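# Swap TB2's empty tip insert for a full one

## Task

Lift the empty insert out of tip box TB2 and get it into the plastics bin BIN; lowering it to the bin's rim and releasing it so it drops in is fine. Then take the full insert from the top of the yellow 200 uL refill tower and seat it in TB2. Its cut corner goes at the rear left when you look at the box's front, and it must snap in along both long sides. Close TB2's lid over it and push the lid's front edge fully down until it latches. When finished, TB2, BIN and the 200 uL tower must all be upright on the table top, and the wrapped blue 1000 uL tower must be exactly as it began. Anything held in place only by the robot does not count. Release everything and move the arms away at the end.

## Robot and tools

ROBOT AND FRAME
Two 6-joint arms, left_arm and right_arm, each with a two-finger parallel gripper. Their roots sit on the table: left_arm at (-0.003, +0.310, 0) m, right_arm at (+0.045, -0.290, 0) m, each yawed slightly (quat_wxyz about (0.997,0,0,0.076) and (0.996,0,0,0.086)). All poses share one scene frame: origin on the table top between the arms, +x out over the table, +z up, left_arm on the +y side. The names left/right are only labels, not image sides. The box's front is the side opposite the lid hinge.

Joint order in every row and every per-joint list: waist, shoulder, elbow, wrist pitch, wrist yaw, wrist roll, then gripper opening. Stated ranges (rad): waist -2.880..2.880, shoulder 0.000..3.142, elbow 0.000..3.019, wrist pitch -1.693..1.571, wrist yaw -1.571..1.571, wrist roll -2.094..2.094. True ends may differ by up to 0.019 rad.

ROW FORMAT (shared by execute_actions and move)
One flat list of 14 numbers, each in [-1, 1], always covering both arms: left_arm's six joint values then its opening, then right_arm's six joint values then its opening. Joint values are scaled offsets, not poses: 1.0 equals 1.264 rad (waist), 1.32 (shoulder), 1.276 (elbow), 1.83 (wrist pitch), 1.686 (wrist yaw), 2.022 (wrist roll). Opening is absolute: +1 fully open, -1 closed; in between, the fingers go to where grip_measured would read that number. Use 0 offsets for an arm you want left alone (but see sagging below).

TOOLS
execute_actions(actions): a list of up to 15 actions; each action is a table of up to 15 rows, one row per 1/30 s step. If a table has fewer than 15 rows its last row repeats to fill 15. Each row's joint offsets are measured from the angles at the start of that action, not from the previous row; for a call's first action, from the latest reported angles. An empty list just returns the state and images. An action is rejected for both arms if it would push a joint more than 0.019 rad outward beyond its range; a malformed action or a failing first action rejects the whole call.

move(target, speed, blocking): target is one 14-number row; its offsets are counted from the Joint positions in the most recent result that showed them. All joints travel in step and finish together, so the hand follows a curve and does not avoid obstacles or the other arm. speed (rad/s, 0.01 to 2, default 0.5) caps the joint with the longest path; the motion lasts 0.5 to 10 s and is cut off at 10 s. Opening values are sent at once. blocking=false returns after 0.5 s while motion continues; until an end is reported, call wait or stop before any new action or move. Faster moves and targets set further past a contact hit and press harder.

wait(seconds): 0 to 10; arms keep their last command; returns early if a running move ends.
stop(): brakes a running move; needs stopping distance; fingers keep moving.
zoom_image(camera, region): camera is cam_head_left, cam_head_right, cam_left_wrist or cam_right_wrist (each 504x504); region [x0, y0, x1, y1] in pixels from the top-left, at most 504 by 504.
read_manual(section): only "licences"; moves nothing.
finished_scene(scene): ends the current scene (give its number) after the last command settles; irreversible.

READING RESULTS
State line per arm: end_effector_position (m) and end_effector_quat_wxyz in the scene frame; this point lies between the finger pads, about 1 cm short of the tips, and may be off, more so at long reach. Fingers point along the gripper's +z and close along its y. Joint positions / Joint velocities: six joints (rad, rad/s) then pad gap (m; 0.094 is fully open). Joint targets: what the joints are currently driven toward. grip_measured: measured opening on the command scale (each gripper up to ~1 mm off, consistently). Action results also list joint readings at some steps; HELD marks a step where an arm was held back. Other lines: "joint sent to its limit" (a joint reached its real end; its absence proves nothing), "joint command not followed" (a clearance check altered targets), the move: line (done, off_target, moving, held, fault; limits=held or none; the farthest-off joint per arm), MOTOR HOT (from 85 °C) and FAULT / OVER-TEMPERATURE FAULT (at 100 °C the arm goes limp and falls).

MOTION LIMITS
Each step a joint target may lead its measured angle by at most 0.264 (waist), 0.32 (shoulder), 0.276 (elbow), 0.33 (wrist pitch), 0.186 (wrist yaw), 0.522 (wrist roll) rad, and targets are scaled back if they would put the hand over 70 mm from where it is, so big changes take several actions; finish any leftover in the next one. A command of a few mm may not move the hand. Zero offsets can let an arm droop action after action: first command the offsets back to the wanted angles, then zeros, adding more if a joint still lags. To keep pressing as before, command from Joint positions to Joint targets.

GRIPPING
To hold, command an opening below grip_measured: about 0.03 below is firm, less is lighter. Pads give roughly 50 to 62 N, less on parts under ~2 mm thick; first contact can spike. Holding loads heats motors.

AVOID
Releasing the full insert anywhere except in or on TB2, back on its own tower, or in BIN; it counts as there only if it touches nothing else apart from the empty insert lying flat in the box mouth. Knocking anything off the table, letting arms collide or press each other, drops, slams, hard hits and very hard pushes. Boxes, BIN and towers are free-standing and may occasionally be nudged by outside pushes.

Each tool is called after ">>>" as name(argument=value, ...), one argument or row to a line, values as JSON.

## Session

>>> execute_actions(
  actions=[],
)

Scene clock: 0.00 s.
left_arm: end_effector_position=(+0.1413, +0.9056, +0.3249) grip_measured=+1.000 end_effector_quat_wxyz=(+0.615, -0.450, +0.468, +0.447) | right_arm: end_effector_position=(+0.4862, -0.0618, +0.2972) grip_measured=+1.000 end_effector_quat_wxyz=(-0.104, +0.461, +0.759, +0.447)
Joint names: [waist, shoulder, elbow, wrist pitch, wrist yaw, wrist roll]
Joint positions: left_arm=[ 1.159  1.501  0.865  0.794 -0.082 -0.124  0.094] | right_arm=[ 0.065  1.303  1.152 -0.781 -0.766  1.594  0.094]
Joint velocities: left_arm=[-0.005 -0.015 -0.002  0.002 -0.007 -0.051  0.   ] | right_arm=[ 0.024 -0.005  0.002  0.002  0.051 -0.081  0.   ]
Motor temperatures (°C, as the motors report them): left_arm=[20 23 22 20 21 22] | right_arm=[20 22 20 20 24 22]
Joint targets: left_arm=[1.159 1.504 0.888 0.798 -0.082 -0.124] | right_arm=[0.065 1.308 1.175 -0.779 -0.766 1.594]

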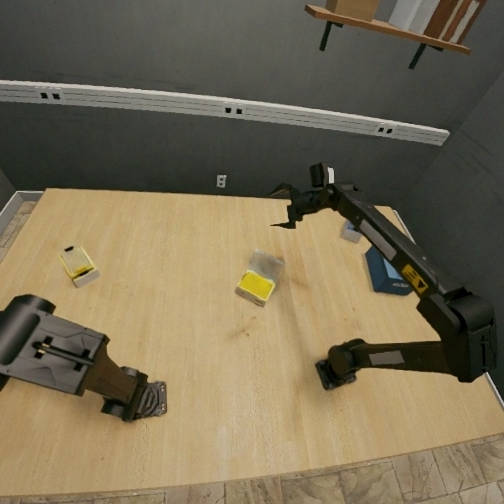

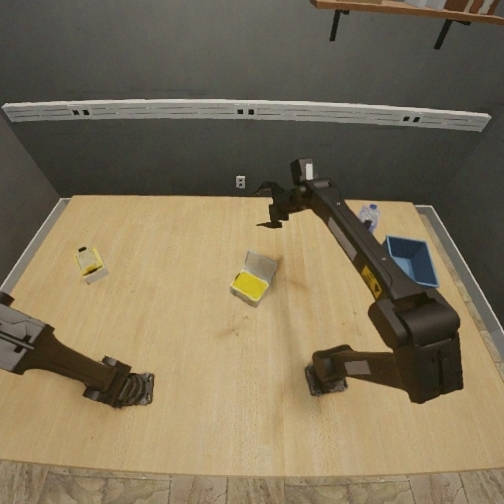

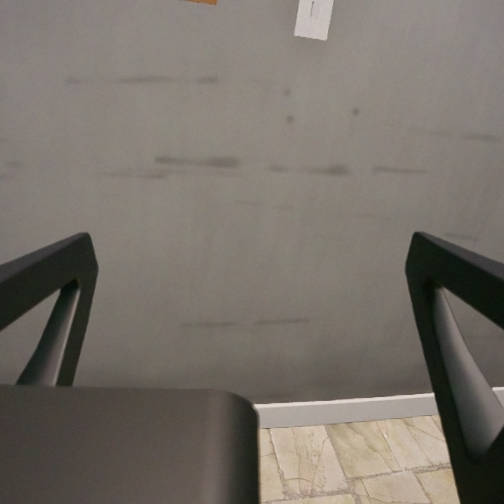

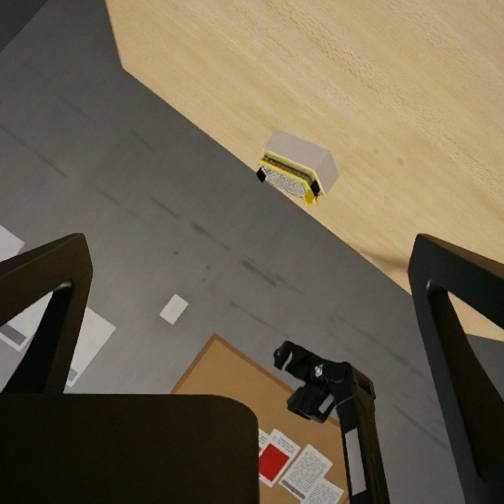

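>>> zoom_image(
  camera="cam_head_left",
  region=[210, 230, 310, 330],
)

>>> zoom_image(
  camera="cam_head_left",
  region=[40, 225, 120, 305],
)

>>> zoom_image(
  camera="cam_right_wrist",
  region=[240, 110, 360, 230],
)

>>> zoom_image(
  camera="cam_head_right",
  region=[330, 180, 460, 310],
)

Region (210, 230, 310, 330) of cam_head_left's 504x504 image, scaled by 5.040, with more detail than that image has.

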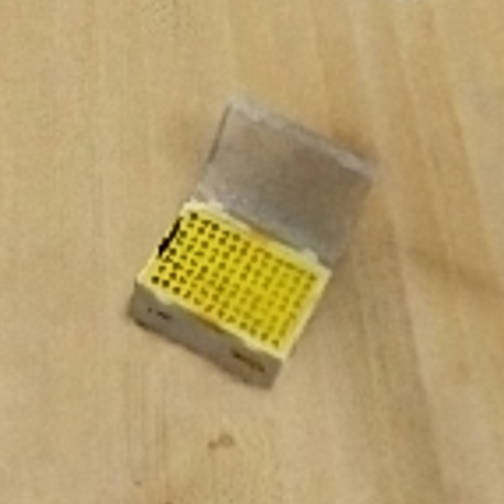

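Region (40, 225, 120, 305) of cam_head_left's 504x504 image, scaled by 6.300, with more detail than that image has.

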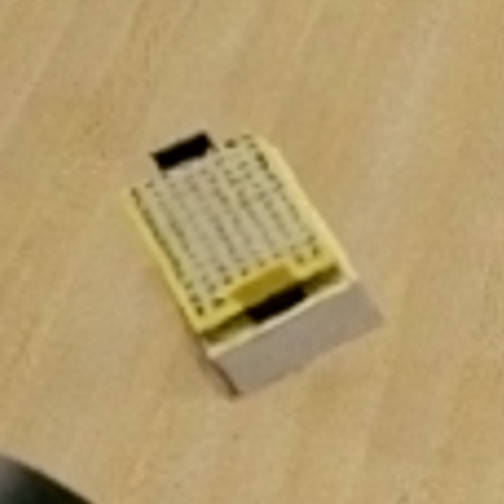

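Region (240, 110, 360, 230) of cam_right_wrist's 504x504 image, scaled by 4.200, with more detail than that image has.

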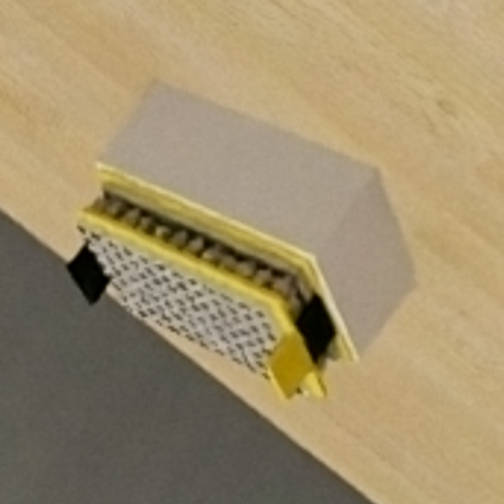

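Region (330, 180, 460, 310) of cam_head_right's 504x504 image, scaled by 3.877, with more detail than that image has.

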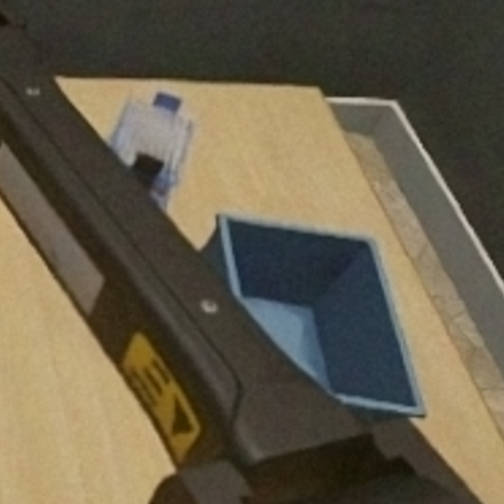

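>>> move(
  target=[-0.495,-0.017,0.532,-0.974,0.049,0.061,1, 0.371,-0.233,-0.012,-0.155,0.454,-0.788,1],
  speed=1.0,
)

Scene clock: 36.23 s.
left_arm: end_effector_position=(+0.4445, +0.6762, +0.3149) grip_measured=+1.000 end_effector_quat_wxyz=(+0.281, -0.327, +0.897, +0.099) | right_arm: end_effector_position=(+0.3575, -0.0302, +0.3506) grip_measured=+1.000 end_effector_quat_wxyz=(+0.309, -0.315, +0.890, +0.116)
Joint names: [waist, shoulder, elbow, wrist pitch, wrist yaw, wrist roll]
Joint positions: left_arm=[ 0.535  1.483  1.492 -0.974 -0.    -0.011  0.094] | right_arm=[ 0.522  1.003  1.152 -1.046 -0.003  0.015  0.094]
Joint velocities: left_arm=[-0.005 -0.005  0.017 -0.007 -0.037 -0.051  0.   ] | right_arm=[ 0.005 -0.005 -0.002 -0.007 -0.007 -0.037  0.   ]
Motor temperatures (°C, as the motors report them): left_arm=[20 25 30 21 21 22] | right_arm=[20 23 29 20 24 22]
Joint targets: left_arm=[0.534 1.478 1.544 -0.988 0.000 -0.001] | right_arm=[0.534 0.995 1.136 -1.065 -0.001 0.000]
move: off_target (left_arm); limits=none; left_arm: farthest joint: the elbow, 0.052 radians from its target (0.678 radians at the start); right_arm: farthest joint: the wrist pitch, 0.019 radians from its target (0.284 radians at the start)

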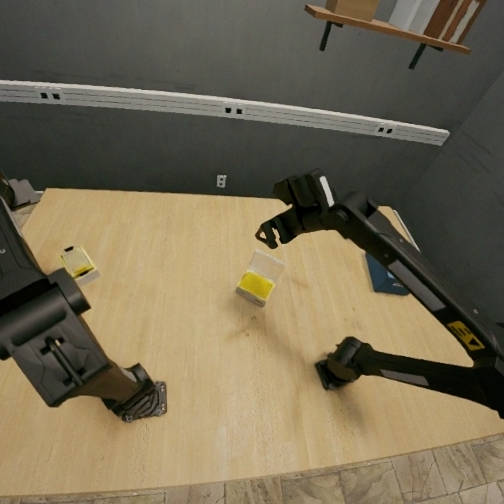

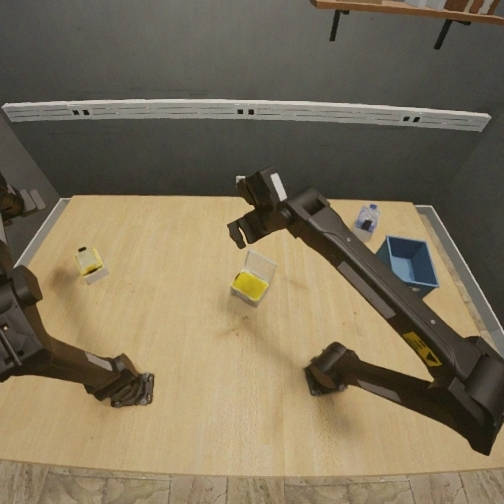

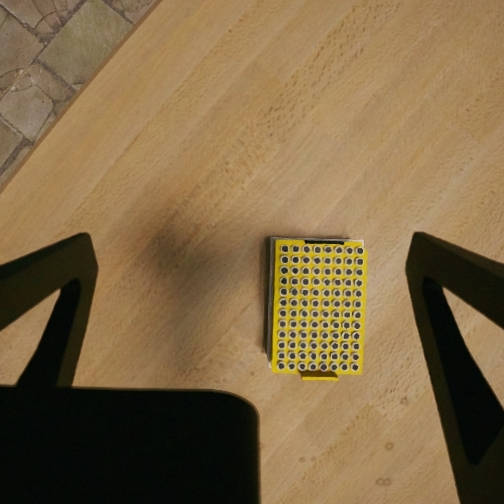

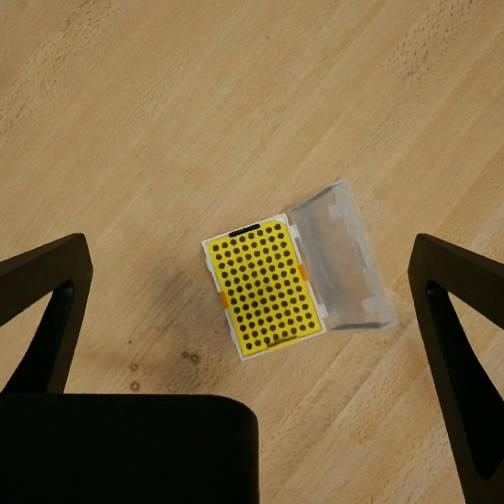

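>>> zoom_image(
  camera="cam_right_wrist",
  region=[190, 170, 410, 390],
)

>>> zoom_image(
  camera="cam_left_wrist",
  region=[230, 220, 400, 390],
)

Region (190, 170, 410, 390) of cam_right_wrist's 504x504 image, scaled by 2.291, with more detail than that image has.

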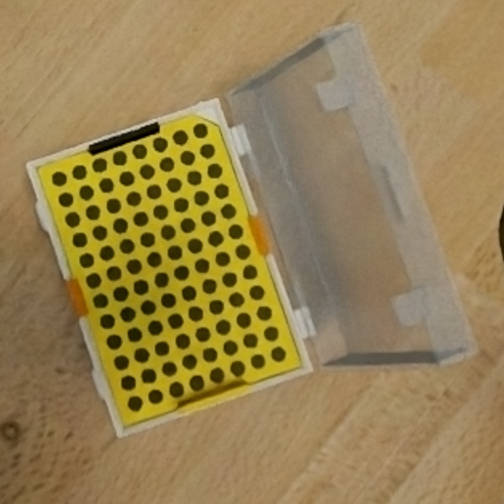

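Region (230, 220, 400, 390) of cam_left_wrist's 504x504 image, scaled by 2.965, with more detail than that image has.

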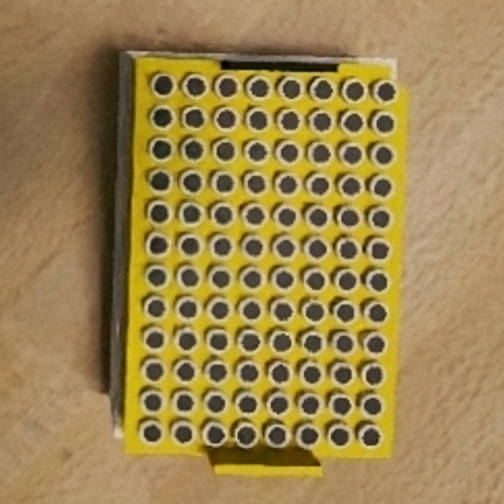

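>>> move(
  target=[-0.092,-0.078,-0.303,0.172,0,0,1, -0.025,-0.03,-0.289,0.162,0,0,1],
  speed=0.6,
)

Scene clock: 74.07 s.
left_arm: end_effector_position=(+0.4389, +0.5981, +0.2047) grip_measured=+1.000 end_effector_quat_wxyz=(+0.286, -0.278, +0.913, +0.084) | right_arm: end_effector_position=(+0.3428, -0.0511, +0.2082) grip_measured=+1.000 end_effector_quat_wxyz=(+0.281, -0.311, +0.902, +0.102)
Joint names: [waist, shoulder, elbow, wrist pitch, wrist yaw, wrist roll]
Joint positions: left_arm=[ 0.427  1.392  1.105 -0.679 -0.    -0.011  0.094] | right_arm=[ 0.505  0.978  0.788 -0.773 -0.003  0.014  0.094]
Joint velocities: left_arm=[ 0.015 -0.015  0.002  0.012  0.037  0.051  0.   ] | right_arm=[-0.024 -0.005  0.002  0.002  0.066  0.022  0.   ]
Motor temperatures (°C, as the motors report them): left_arm=[20 27 37 21 21 22] | right_arm=[20 23 28 20 24 23]
Joint targets: left_arm=[0.419 1.380 1.105 -0.659 -0.000 -0.011] | right_arm=[0.491 0.963 0.783 -0.749 -0.003 0.014]
move: off_target (right_arm); limits=none; left_arm: farthest joint: the wrist pitch, 0.020 radians from its target (0.315 radians at the start); right_arm: farthest joint: the wrist pitch, 0.023 radians from its target (0.296 radians at the start)

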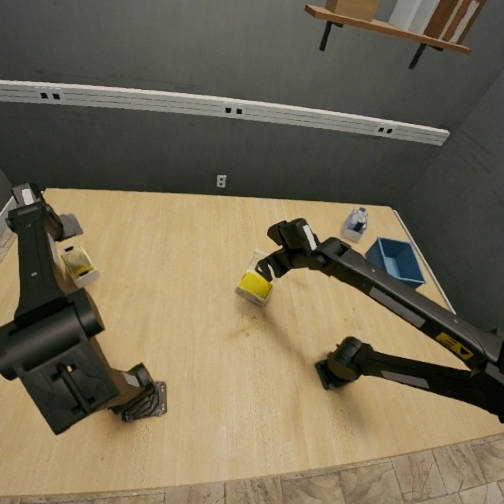

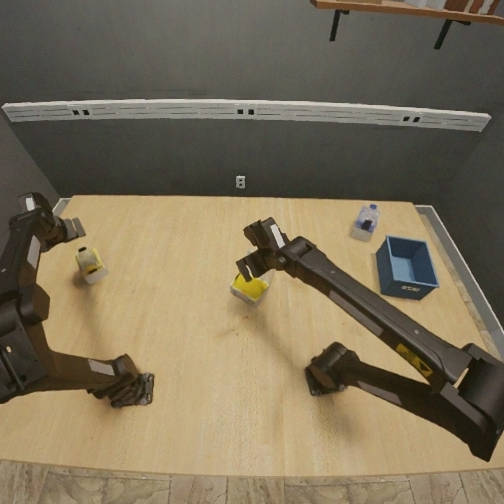

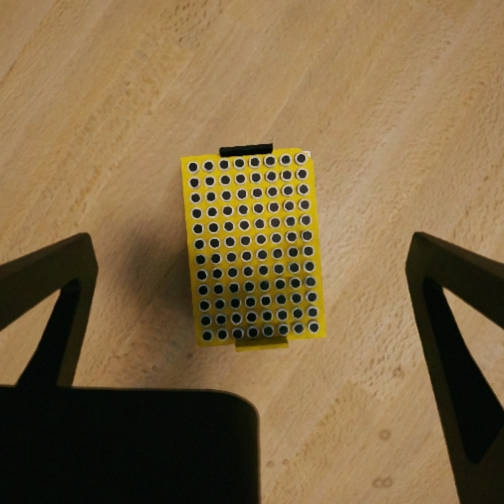

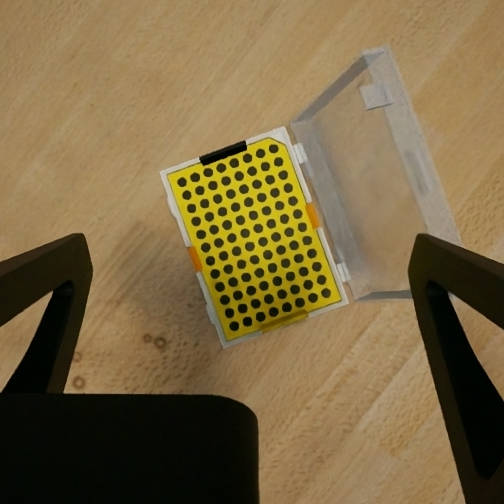

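>>> zoom_image(
  camera="cam_right_wrist",
  region=[150, 110, 400, 360],
)

>>> zoom_image(
  camera="cam_left_wrist",
  region=[140, 130, 370, 360],
)

Region (150, 110, 400, 360) of cam_right_wrist's 504x504 image, scaled by 2.016, with more detail than that image has.

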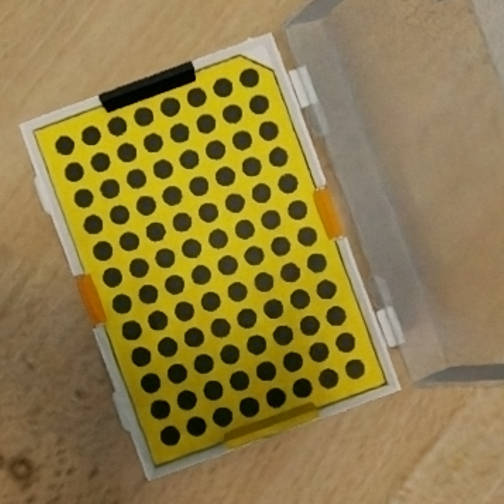

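Region (140, 130, 370, 360) of cam_left_wrist's 504x504 image, scaled by 2.191, with more detail than that image has.

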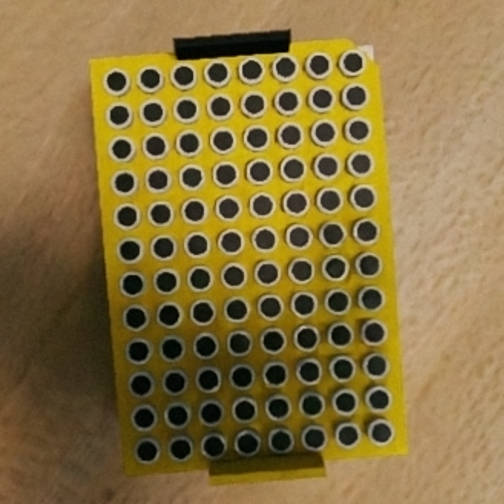

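>>> move(
  target=[-0.712,0.393,0.213,-0.391,0.593,1.0,1, -0.055,0.213,0.21,-0.307,0,-0.986,-0.3],
  speed=1.0,
)

Scene clock: 120.60 s.
left_arm: end_effector_position=(+0.3963, +0.0225, +0.1083) grip_measured=+1.000 end_effector_quat_wxyz=(+0.241, +0.757, +0.423, -0.435) | right_arm: end_effector_position=(+0.3190, -0.0939, +0.1754) grip_measured=-0.297 end_effector_quat_wxyz=(-0.008, +0.962, -0.274, +0.004)
Joint names: [waist, shoulder, elbow, wrist pitch, wrist yaw, wrist roll]
Joint positions: left_arm=[-0.477  1.896  1.334 -1.38   0.997  2.001  0.094] | right_arm=[ 0.45   1.237  1.    -1.318 -0.003 -1.966  0.033]
Joint velocities: left_arm=[ 0.005 -0.005  0.002  0.022 -0.007  0.022  0.   ] | right_arm=[-0.005 -0.005  0.012  0.002  0.037 -0.037  0.   ]
Motor temperatures (°C, as the motors report them): left_arm=[20 27 33 21 22 22] | right_arm=[20 23 31 21 24 22]
Joint targets: left_arm=[-0.473 1.911 1.377 -1.394 0.999 2.011] | right_arm=[0.435 1.260 1.055 -1.334 -0.003 -1.980]
move: off_target (left_arm, right_arm); limits=none; left_arm: farthest joint: the elbow, 0.043 radians from its target (0.272 radians at the start); right_arm: farthest joint: the elbow, 0.056 radians from its target (0.268 radians at the start)

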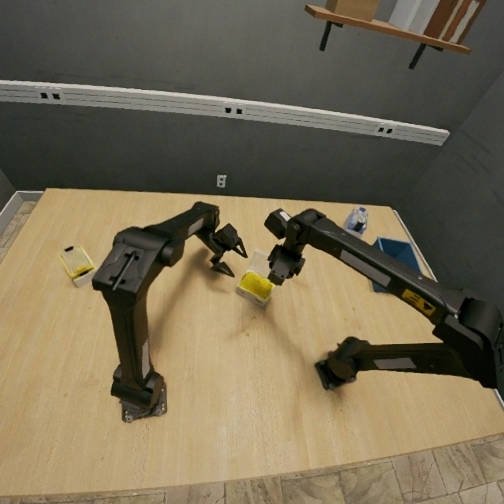

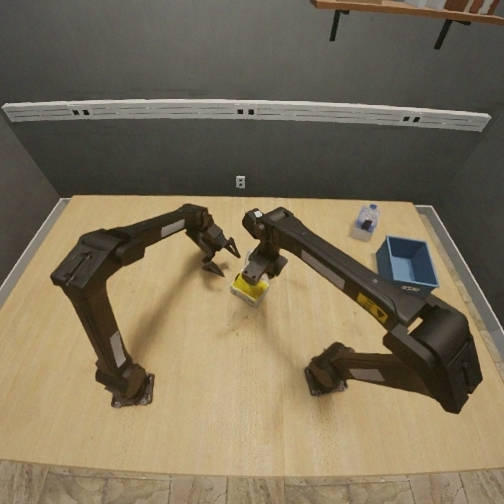

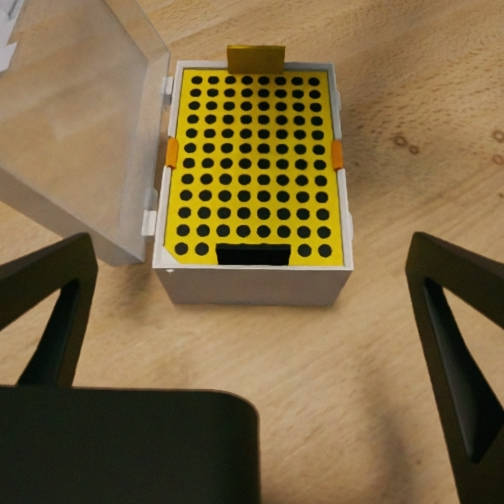

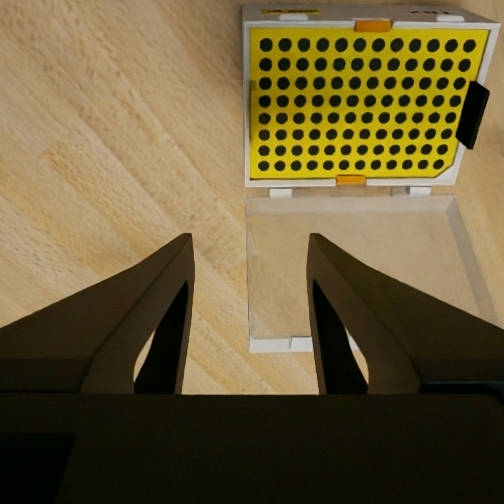

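>>> move(
  target=[0.016,0.107,-0.04,0.1,0,0.019,1, 0,0.087,-0.103,0.122,0,0,-0.3],
  speed=0.3,
)

Scene clock: 127.00 s.
left_arm: end_effector_position=(+0.3989, +0.0260, +0.0293) grip_measured=+1.000 end_effector_quat_wxyz=(+0.247, +0.761, +0.417, -0.432) | right_arm: end_effector_position=(+0.3235, -0.0907, +0.1013) grip_measured=-0.297 end_effector_quat_wxyz=(-0.003, +0.962, -0.274, +0.000)
Joint names: [waist, shoulder, elbow, wrist pitch, wrist yaw, wrist roll]
Joint positions: left_arm=[-0.468  2.023  1.286 -1.21   0.997  2.029  0.094] | right_arm=[ 0.45   1.332  0.878 -1.112 -0.003 -1.966  0.033]
Joint velocities: left_arm=[ 0.005 -0.005 -0.007 -0.007 -0.066 -0.022  0.   ] | right_arm=[-0.024 -0.005 -0.012  0.012 -0.037 -0.022 -0.001]
Motor temperatures (°C, as the motors report them): left_arm=[20 27 33 21 22 22] | right_arm=[20 23 32 21 24 23]
Joint targets: left_arm=[-0.456 2.037 1.283 -1.197 0.997 2.039] | right_arm=[0.450 1.351 0.869 -1.095 -0.003 -1.965]
move: done; limits=none; left_arm: farthest joint: the shoulder, 0.014 radians from its target (0.141 radians at the start); right_arm: farthest joint: the shoulder, 0.020 radians from its target (0.115 radians at the start)

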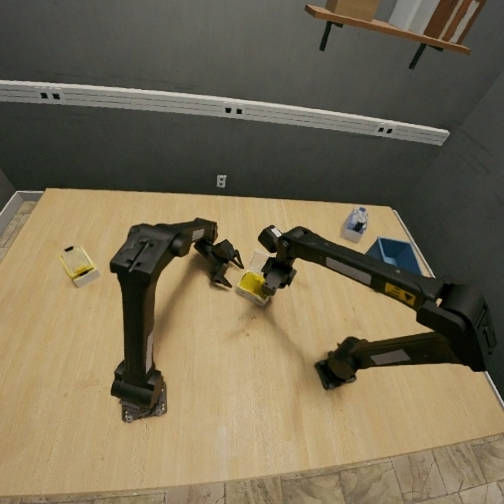

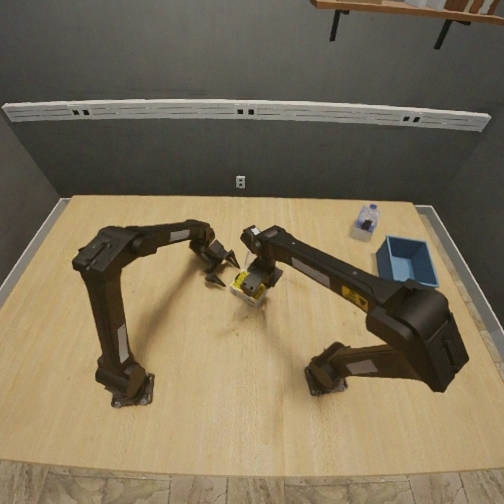

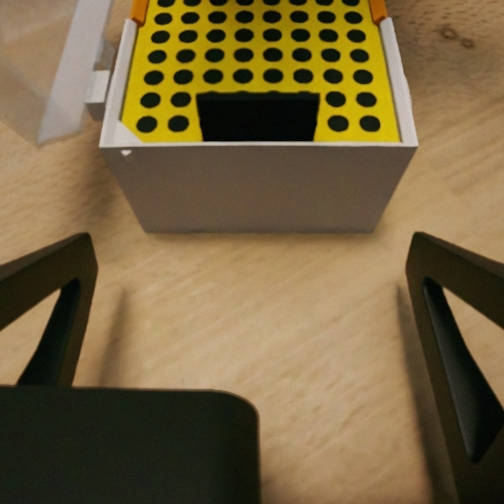

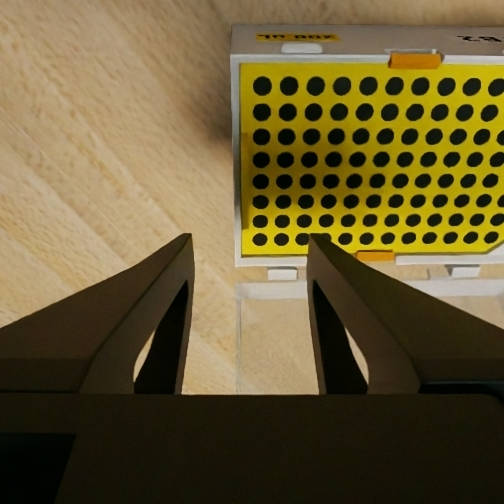

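>>> move(
  target=[-0.073,-0.027,-0.052,0.091,0.018,-0.08,1, 0,0,0.005,0,0,0,-0.3],
  speed=0.15,
)

Scene clock: 134.20 s.
left_arm: end_effector_position=(+0.3755, -0.0094, +0.0208) grip_measured=+1.000 end_effector_quat_wxyz=(+0.244, +0.758, +0.420, -0.436) | right_arm: end_effector_position=(+0.3235, -0.0907, +0.1013) grip_measured=-0.297 end_effector_quat_wxyz=(-0.003, +0.962, -0.274, +0.000)
Joint names: [waist, shoulder, elbow, wrist pitch, wrist yaw, wrist roll]
Joint positions: left_arm=[-0.55   2.003  1.227 -1.056  1.025  1.878  0.094] | right_arm=[ 0.45   1.332  0.878 -1.112 -0.003 -1.966  0.033]
Joint velocities: left_arm=[-0.015 -0.005 -0.002 -0.007 -0.007  0.022  0.   ] | right_arm=[-0.015 -0.015 -0.007  0.002 -0.066 -0.007 -0.001]
Motor temperatures (°C, as the motors report them): left_arm=[20 28 31 21 22 22] | right_arm=[20 23 30 20 24 23]
Joint targets: left_arm=[-0.560 1.988 1.220 -1.043 1.027 1.867] | right_arm=[0.450 1.332 0.885 -1.112 -0.003 -1.966]
move: done; limits=none; left_arm: farthest joint: the shoulder, 0.016 radians from its target (0.036 radians at the start); right_arm: farthest joint: the elbow, 0.006 radians from its target (0.006 radians at the start)

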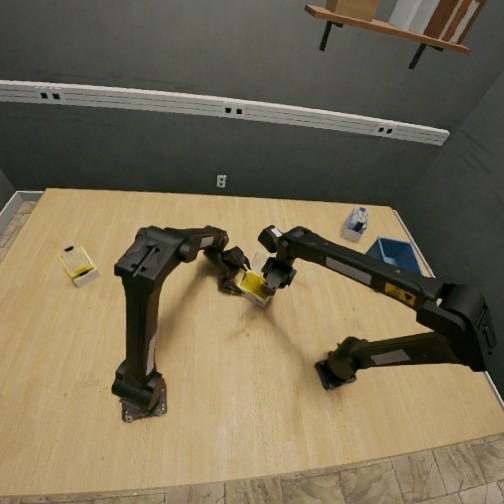

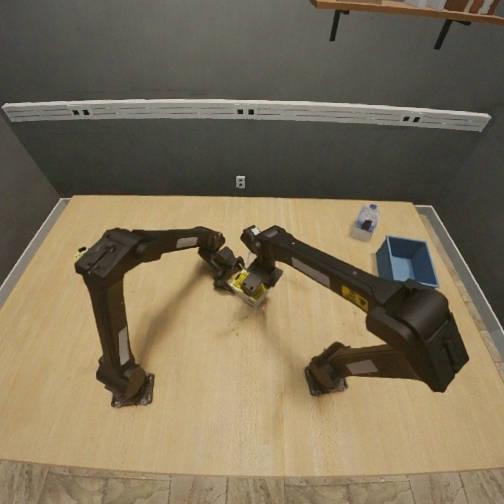

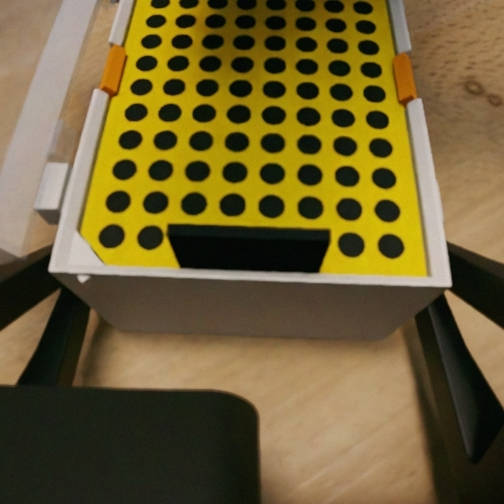

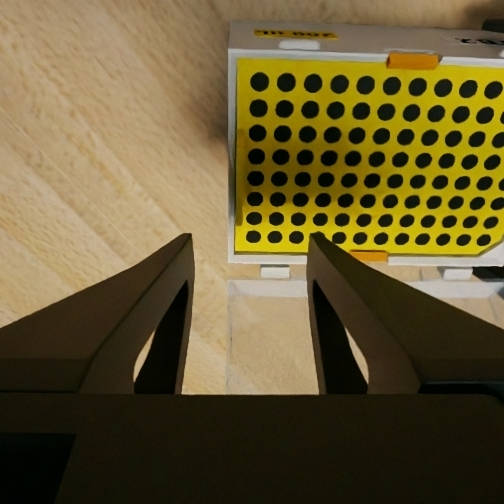

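>>> execute_actions(
  actions=[
    [[0,0,0.005,0,0,0,0.9,0,0,0.005,0,0,0,-0.3],[0,0,0.005,0,0,0,0.87,0,0,0.005,0,0,0,-0.3],[0,0,0.005,0,0,0,0.84,0,0,0.005,0,0,0,-0.3],[0,0,0.005,0,0,0,0.82,0,0,0.005,0,0,0,-0.3],[0,0,0.005,0,0,0,0.8,0,0,0.005,0,0,0,-0.3],[0,0,0.005,0,0,0,0.78,0,0,0.005,0,0,0,-0.3],[0,0,0.005,0,0,0,0.76,0,0,0.005,0,0,0,-0.3],[0,0,0.005,0,0,0,0.74,0,0,0.005,0,0,0,-0.3],[0,0,0.005,0,0,0,0.72,0,0,0.005,0,0,0,-0.3]],
  ],
)

Scene clock: 137.23 s.
left_arm: end_effector_position=(+0.3755, -0.0094, +0.0208) grip_measured=+0.811 end_effector_quat_wxyz=(+0.244, +0.757, +0.421, -0.436) | right_arm: end_effector_position=(+0.3235, -0.0907, +0.1013) grip_measured=-0.297 end_effector_quat_wxyz=(-0.003, +0.962, -0.274, +0.000)
Joint names: [waist, shoulder, elbow, wrist pitch, wrist yaw, wrist roll]
Joint positions: left_arm=[-0.55   2.003  1.227 -1.056  1.025  1.877  0.085] | right_arm=[ 0.45   1.332  0.878 -1.112 -0.003 -1.966  0.033]
Joint velocities: left_arm=[-0.024 -0.005 -0.017  0.002 -0.037 -0.066  0.   ] | right_arm=[-0.005 -0.005 -0.007  0.012  0.022 -0.037 -0.001]
Motor temperatures (°C, as the motors report them): left_arm=[20 28 31 21 22 22] | right_arm=[20 23 30 20 24 22]
Joint targets: left_arm=[-0.550 2.003 1.233 -1.056 1.025 1.878] | right_arm=[0.450 1.332 0.885 -1.112 -0.003 -1.966]
Step readings (joint positions):
0: left_arm=[-0.550 2.003 1.227 -1.056 1.025 1.877] | right_arm=[0.450 1.332 0.878 -1.112 -0.003 -1.966]
1: left_arm=[-0.550 2.003 1.227 -1.056 1.025 1.877] | right_arm=[0.450 1.332 0.878 -1.112 -0.003 -1.966]
2: left_arm=[-0.550 2.003 1.227 -1.056 1.025 1.877] | right_arm=[0.450 1.332 0.878 -1.112 -0.003 -1.966]
4: left_arm=[-0.550 2.003 1.227 -1.056 1.025 1.877] | right_arm=[0.450 1.332 0.878 -1.112 -0.003 -1.966]
8: left_arm=[-0.550 2.003 1.227 -1.056 1.025 1.877] | right_arm=[0.450 1.332 0.878 -1.112 -0.003 -1.966]
15: Joint positions above

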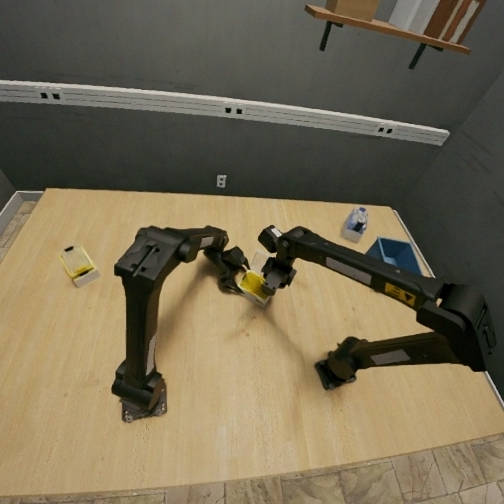

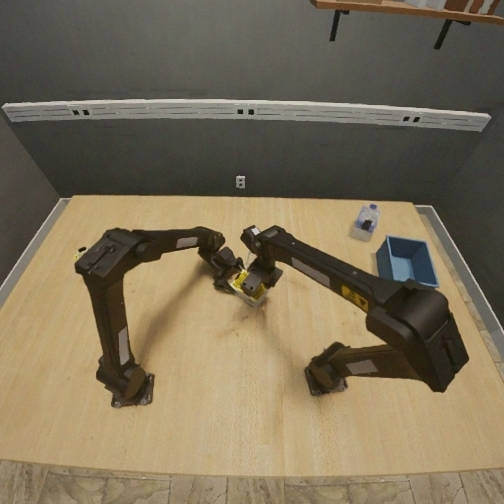

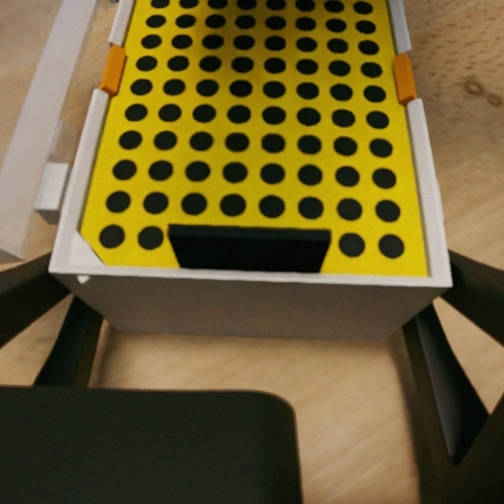

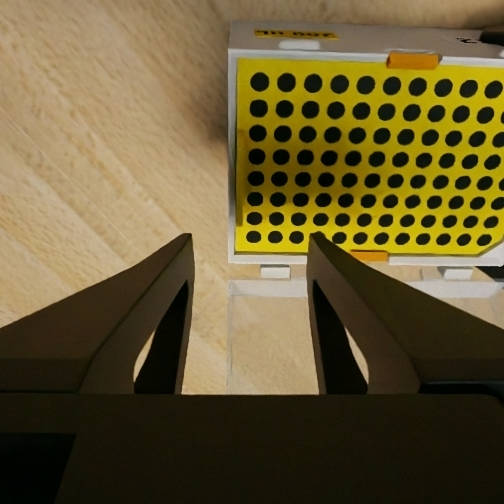

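>>> move(
  target=[0,0,0.005,0,0,0,0.76, -0.0146,0.046,-0.054,0.062,0,0,-0.5],
  speed=0.15,
)

Scene clock: 141.73 s.
left_arm: end_effector_position=(+0.3755, -0.0094, +0.0208) grip_measured=+0.811 end_effector_quat_wxyz=(+0.244, +0.757, +0.421, -0.436) | right_arm: end_effector_position=(+0.3216, -0.0937, +0.0695) grip_measured=-0.497 end_effector_quat_wxyz=(-0.003, +0.961, -0.276, +0.000)
Joint names: [waist, shoulder, elbow, wrist pitch, wrist yaw, wrist roll]
Joint positions: left_arm=[-0.55   2.003  1.227 -1.056  1.025  1.877  0.085] | right_arm=[ 0.446  1.37   0.82  -1.016 -0.003 -1.966  0.024]
Joint velocities: left_arm=[-0.005 -0.005 -0.017  0.002  0.066  0.022 -0.001] | right_arm=[ 0.005 -0.005 -0.002  0.012  0.007  0.007 -0.   ]
Motor temperatures (°C, as the motors report them): left_arm=[20 29 30 21 22 22] | right_arm=[20 23 30 20 24 22]
Joint targets: left_arm=[-0.550 2.003 1.233 -1.056 1.025 1.877] | right_arm=[0.431 1.393 0.809 -0.999 -0.003 -1.966]
move: off_target (right_arm); limits=none; left_arm: farthest joint: the elbow, 0.007 radians from its target (0.007 radians at the start); right_arm: farthest joint: the shoulder, 0.023 radians from its target (0.061 radians at the start)

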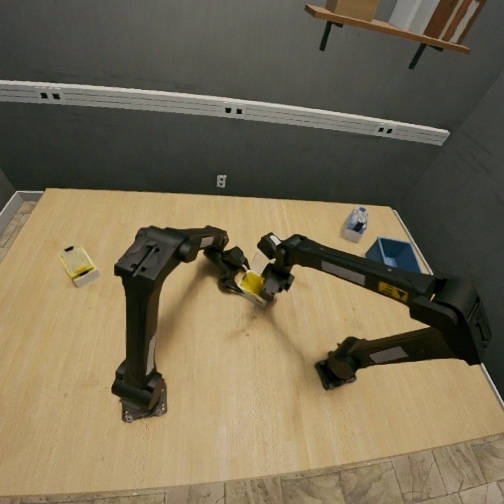

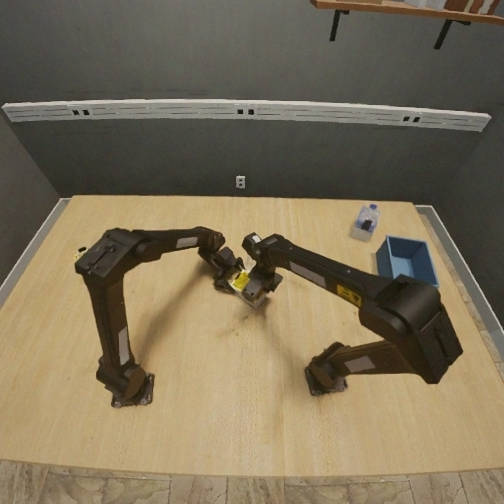

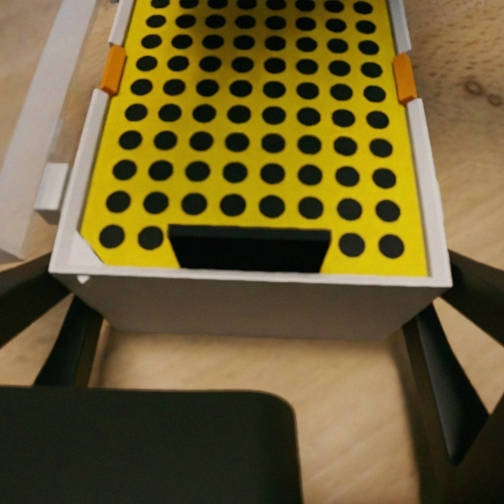

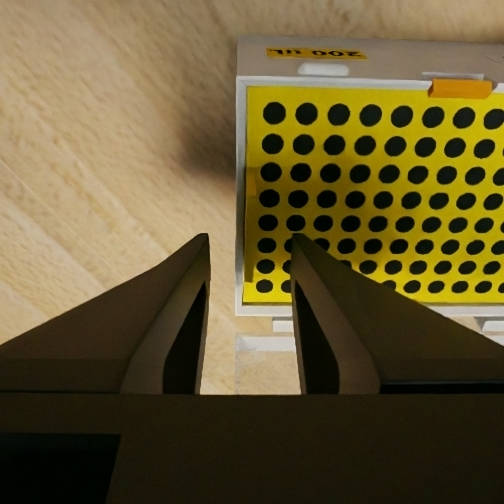

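>>> zoom_image(
  camera="cam_right_wrist",
  region=[170, 140, 350, 320],
)

Region (170, 140, 350, 320) of cam_right_wrist's 504x504 image, scaled by 2.800, with more detail than that image has.

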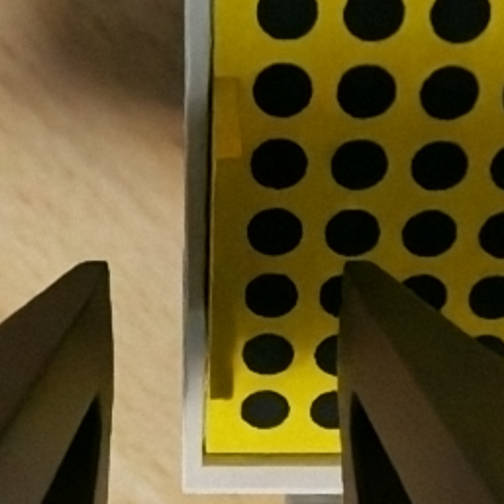

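>>> move(
  target=[0,0,0.005,0,0,0,0.76, 0,0.0286,-0.0183,0.0215,0,0,-0.7],
  speed=0.08,
)

>>> execute_actions(
  actions=[
    [[0,0,0.005,0,0,0,0.76,0,0,0,0,0,0,-0.78],[0,0,0.005,0,0,0,0.76,0,0,0,0,0,0,-0.82],[0,0,0.005,0,0,0,0.76,0,0,0,0,0,0,-0.86],[0,0,0.005,0,0,0,0.76,0,0,0,0,0,0,-0.89],[0,0,0.005,0,0,0,0.76,0,0,0,0,0,0,-0.92],[0,0,0.005,0,0,0,0.76,0,0,0,0,0,0,-0.95],[0,0,0.005,0,0,0,0.76,0,0,0,0,0,0,-1]],
  ],
)

Scene clock: 152.73 s.
left_arm: end_effector_position=(+0.3755, -0.0094, +0.0208) grip_measured=+0.811 end_effector_quat_wxyz=(+0.244, +0.757, +0.421, -0.436) | right_arm: end_effector_position=(+0.3206, -0.0944, +0.0610) grip_measured=-0.697 end_effector_quat_wxyz=(-0.001, +0.961, -0.276, -0.001)
Joint names: [waist, shoulder, elbow, wrist pitch, wrist yaw, wrist roll]
Joint positions: left_arm=[-0.55   2.003  1.227 -1.056  1.025  1.877  0.085] | right_arm=[ 0.446  1.384  0.807 -0.994 -0.003 -1.966  0.014]
Joint velocities: left_arm=[-0.015  0.005  0.017 -0.022 -0.007 -0.007 -0.001] | right_arm=[-0.005 -0.005 -0.002  0.022 -0.066 -0.022  0.001]
Motor temperatures (°C, as the motors report them): left_arm=[20 29 30 21 22 22] | right_arm=[20 23 28 20 24 22]
Joint targets: left_arm=[-0.550 2.003 1.233 -1.056 1.025 1.877] | right_arm=[0.446 1.408 0.796 -0.977 -0.003 -1.966]
move: off_target (right_arm); limits=none; left_arm: farthest joint: the elbow, 0.007 radians from its target (0.007 radians at the start); right_arm: farthest joint: the shoulder, 0.024 radians from its target (0.038 radians at the start)

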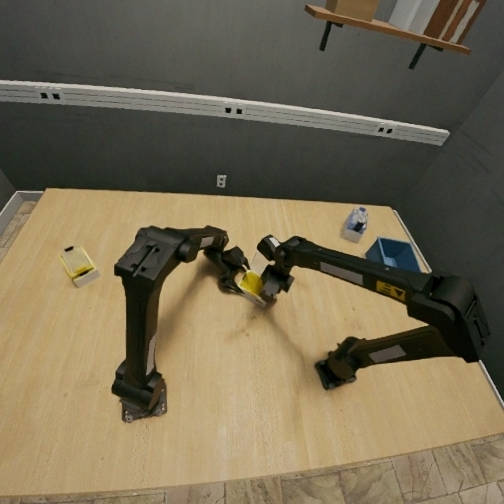

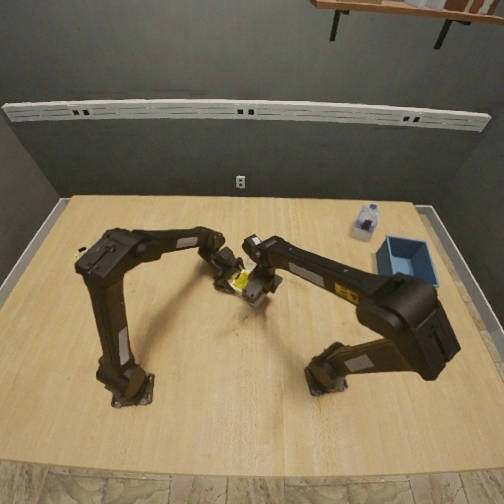

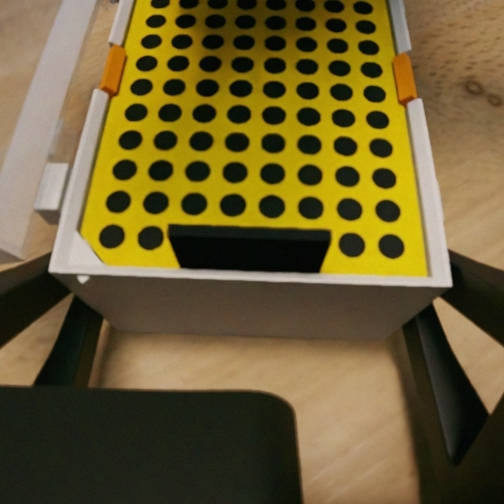

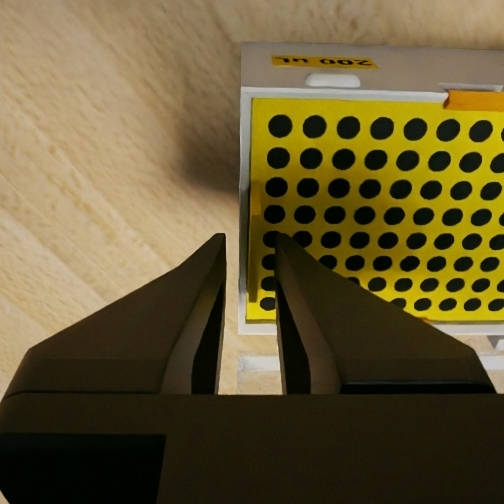

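Scene clock: 153.23 s.
left_arm: end_effector_position=(+0.3755, -0.0095, +0.0208) grip_measured=+0.811 end_effector_quat_wxyz=(+0.244, +0.757, +0.421, -0.436) | right_arm: end_effector_position=(+0.3206, -0.0943, +0.0610) grip_measured=-0.980 end_effector_quat_wxyz=(-0.001, +0.961, -0.276, -0.001)
Joint names: [waist, shoulder, elbow, wrist pitch, wrist yaw, wrist roll]
Joint positions: left_arm=[-0.55   2.003  1.227 -1.056  1.026  1.877  0.085] | right_arm=[ 0.446  1.384  0.807 -0.994 -0.003 -1.966  0.001]
Joint velocities: left_arm=[ 0.005  0.005 -0.012 -0.017  0.022  0.022 -0.   ] | right_arm=[-0.005  0.005 -0.007 -0.002 -0.081 -0.081  0.   ]
Motor temperatures (°C, as the motors report them): left_arm=[20 29 30 21 22 22] | right_arm=[20 23 28 20 24 22]
Joint targets: left_arm=[-0.550 2.003 1.233 -1.056 1.025 1.877] | right_arm=[0.446 1.384 0.807 -0.994 -0.003 -1.966]
Step readings (joint positions):
0: left_arm=[-0.550 2.003 1.227 -1.056 1.025 1.877] | right_arm=[0.446 1.384 0.807 -0.994 -0.003 -1.966]
1: left_arm=[-0.550 2.003 1.227 -1.056 1.025 1.877] | right_arm=[0.446 1.384 0.807 -0.994 -0.003 -1.966]
2: left_arm=[-0.550 2.003 1.227 -1.056 1.025 1.877] | right_arm=[0.446 1.384 0.807 -0.994 -0.003 -1.966]
4: left_arm=[-0.550 2.003 1.227 -1.056 1.025 1.877] | right_arm=[0.446 1.384 0.807 -0.994 -0.003 -1.966]
8: left_arm=[-0.550 2.003 1.227 -1.056 1.026 1.877] | right_arm=[0.446 1.384 0.807 -0.994 -0.003 -1.966]
15: Joint positions above

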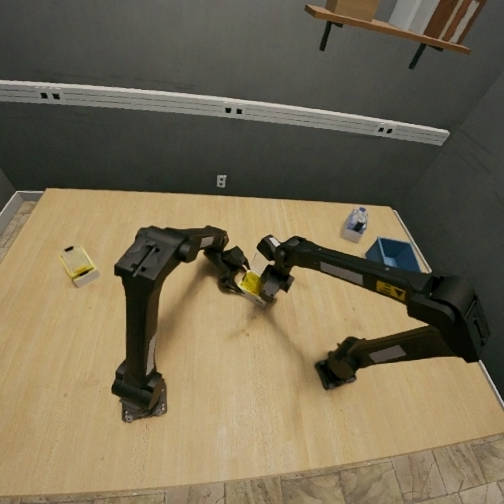

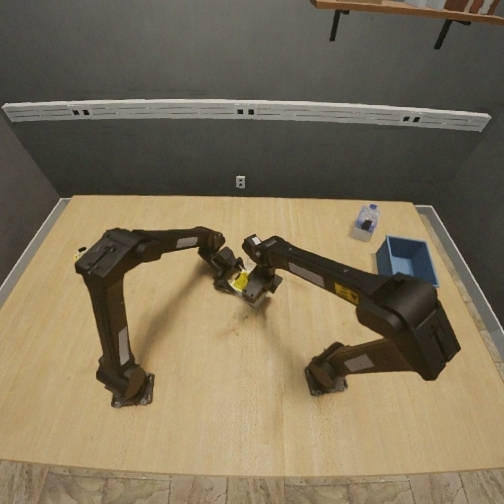

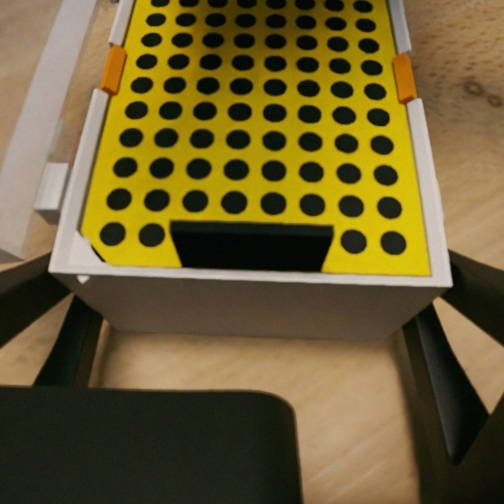

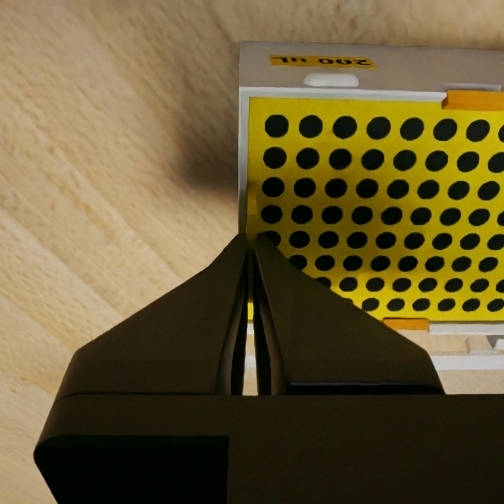

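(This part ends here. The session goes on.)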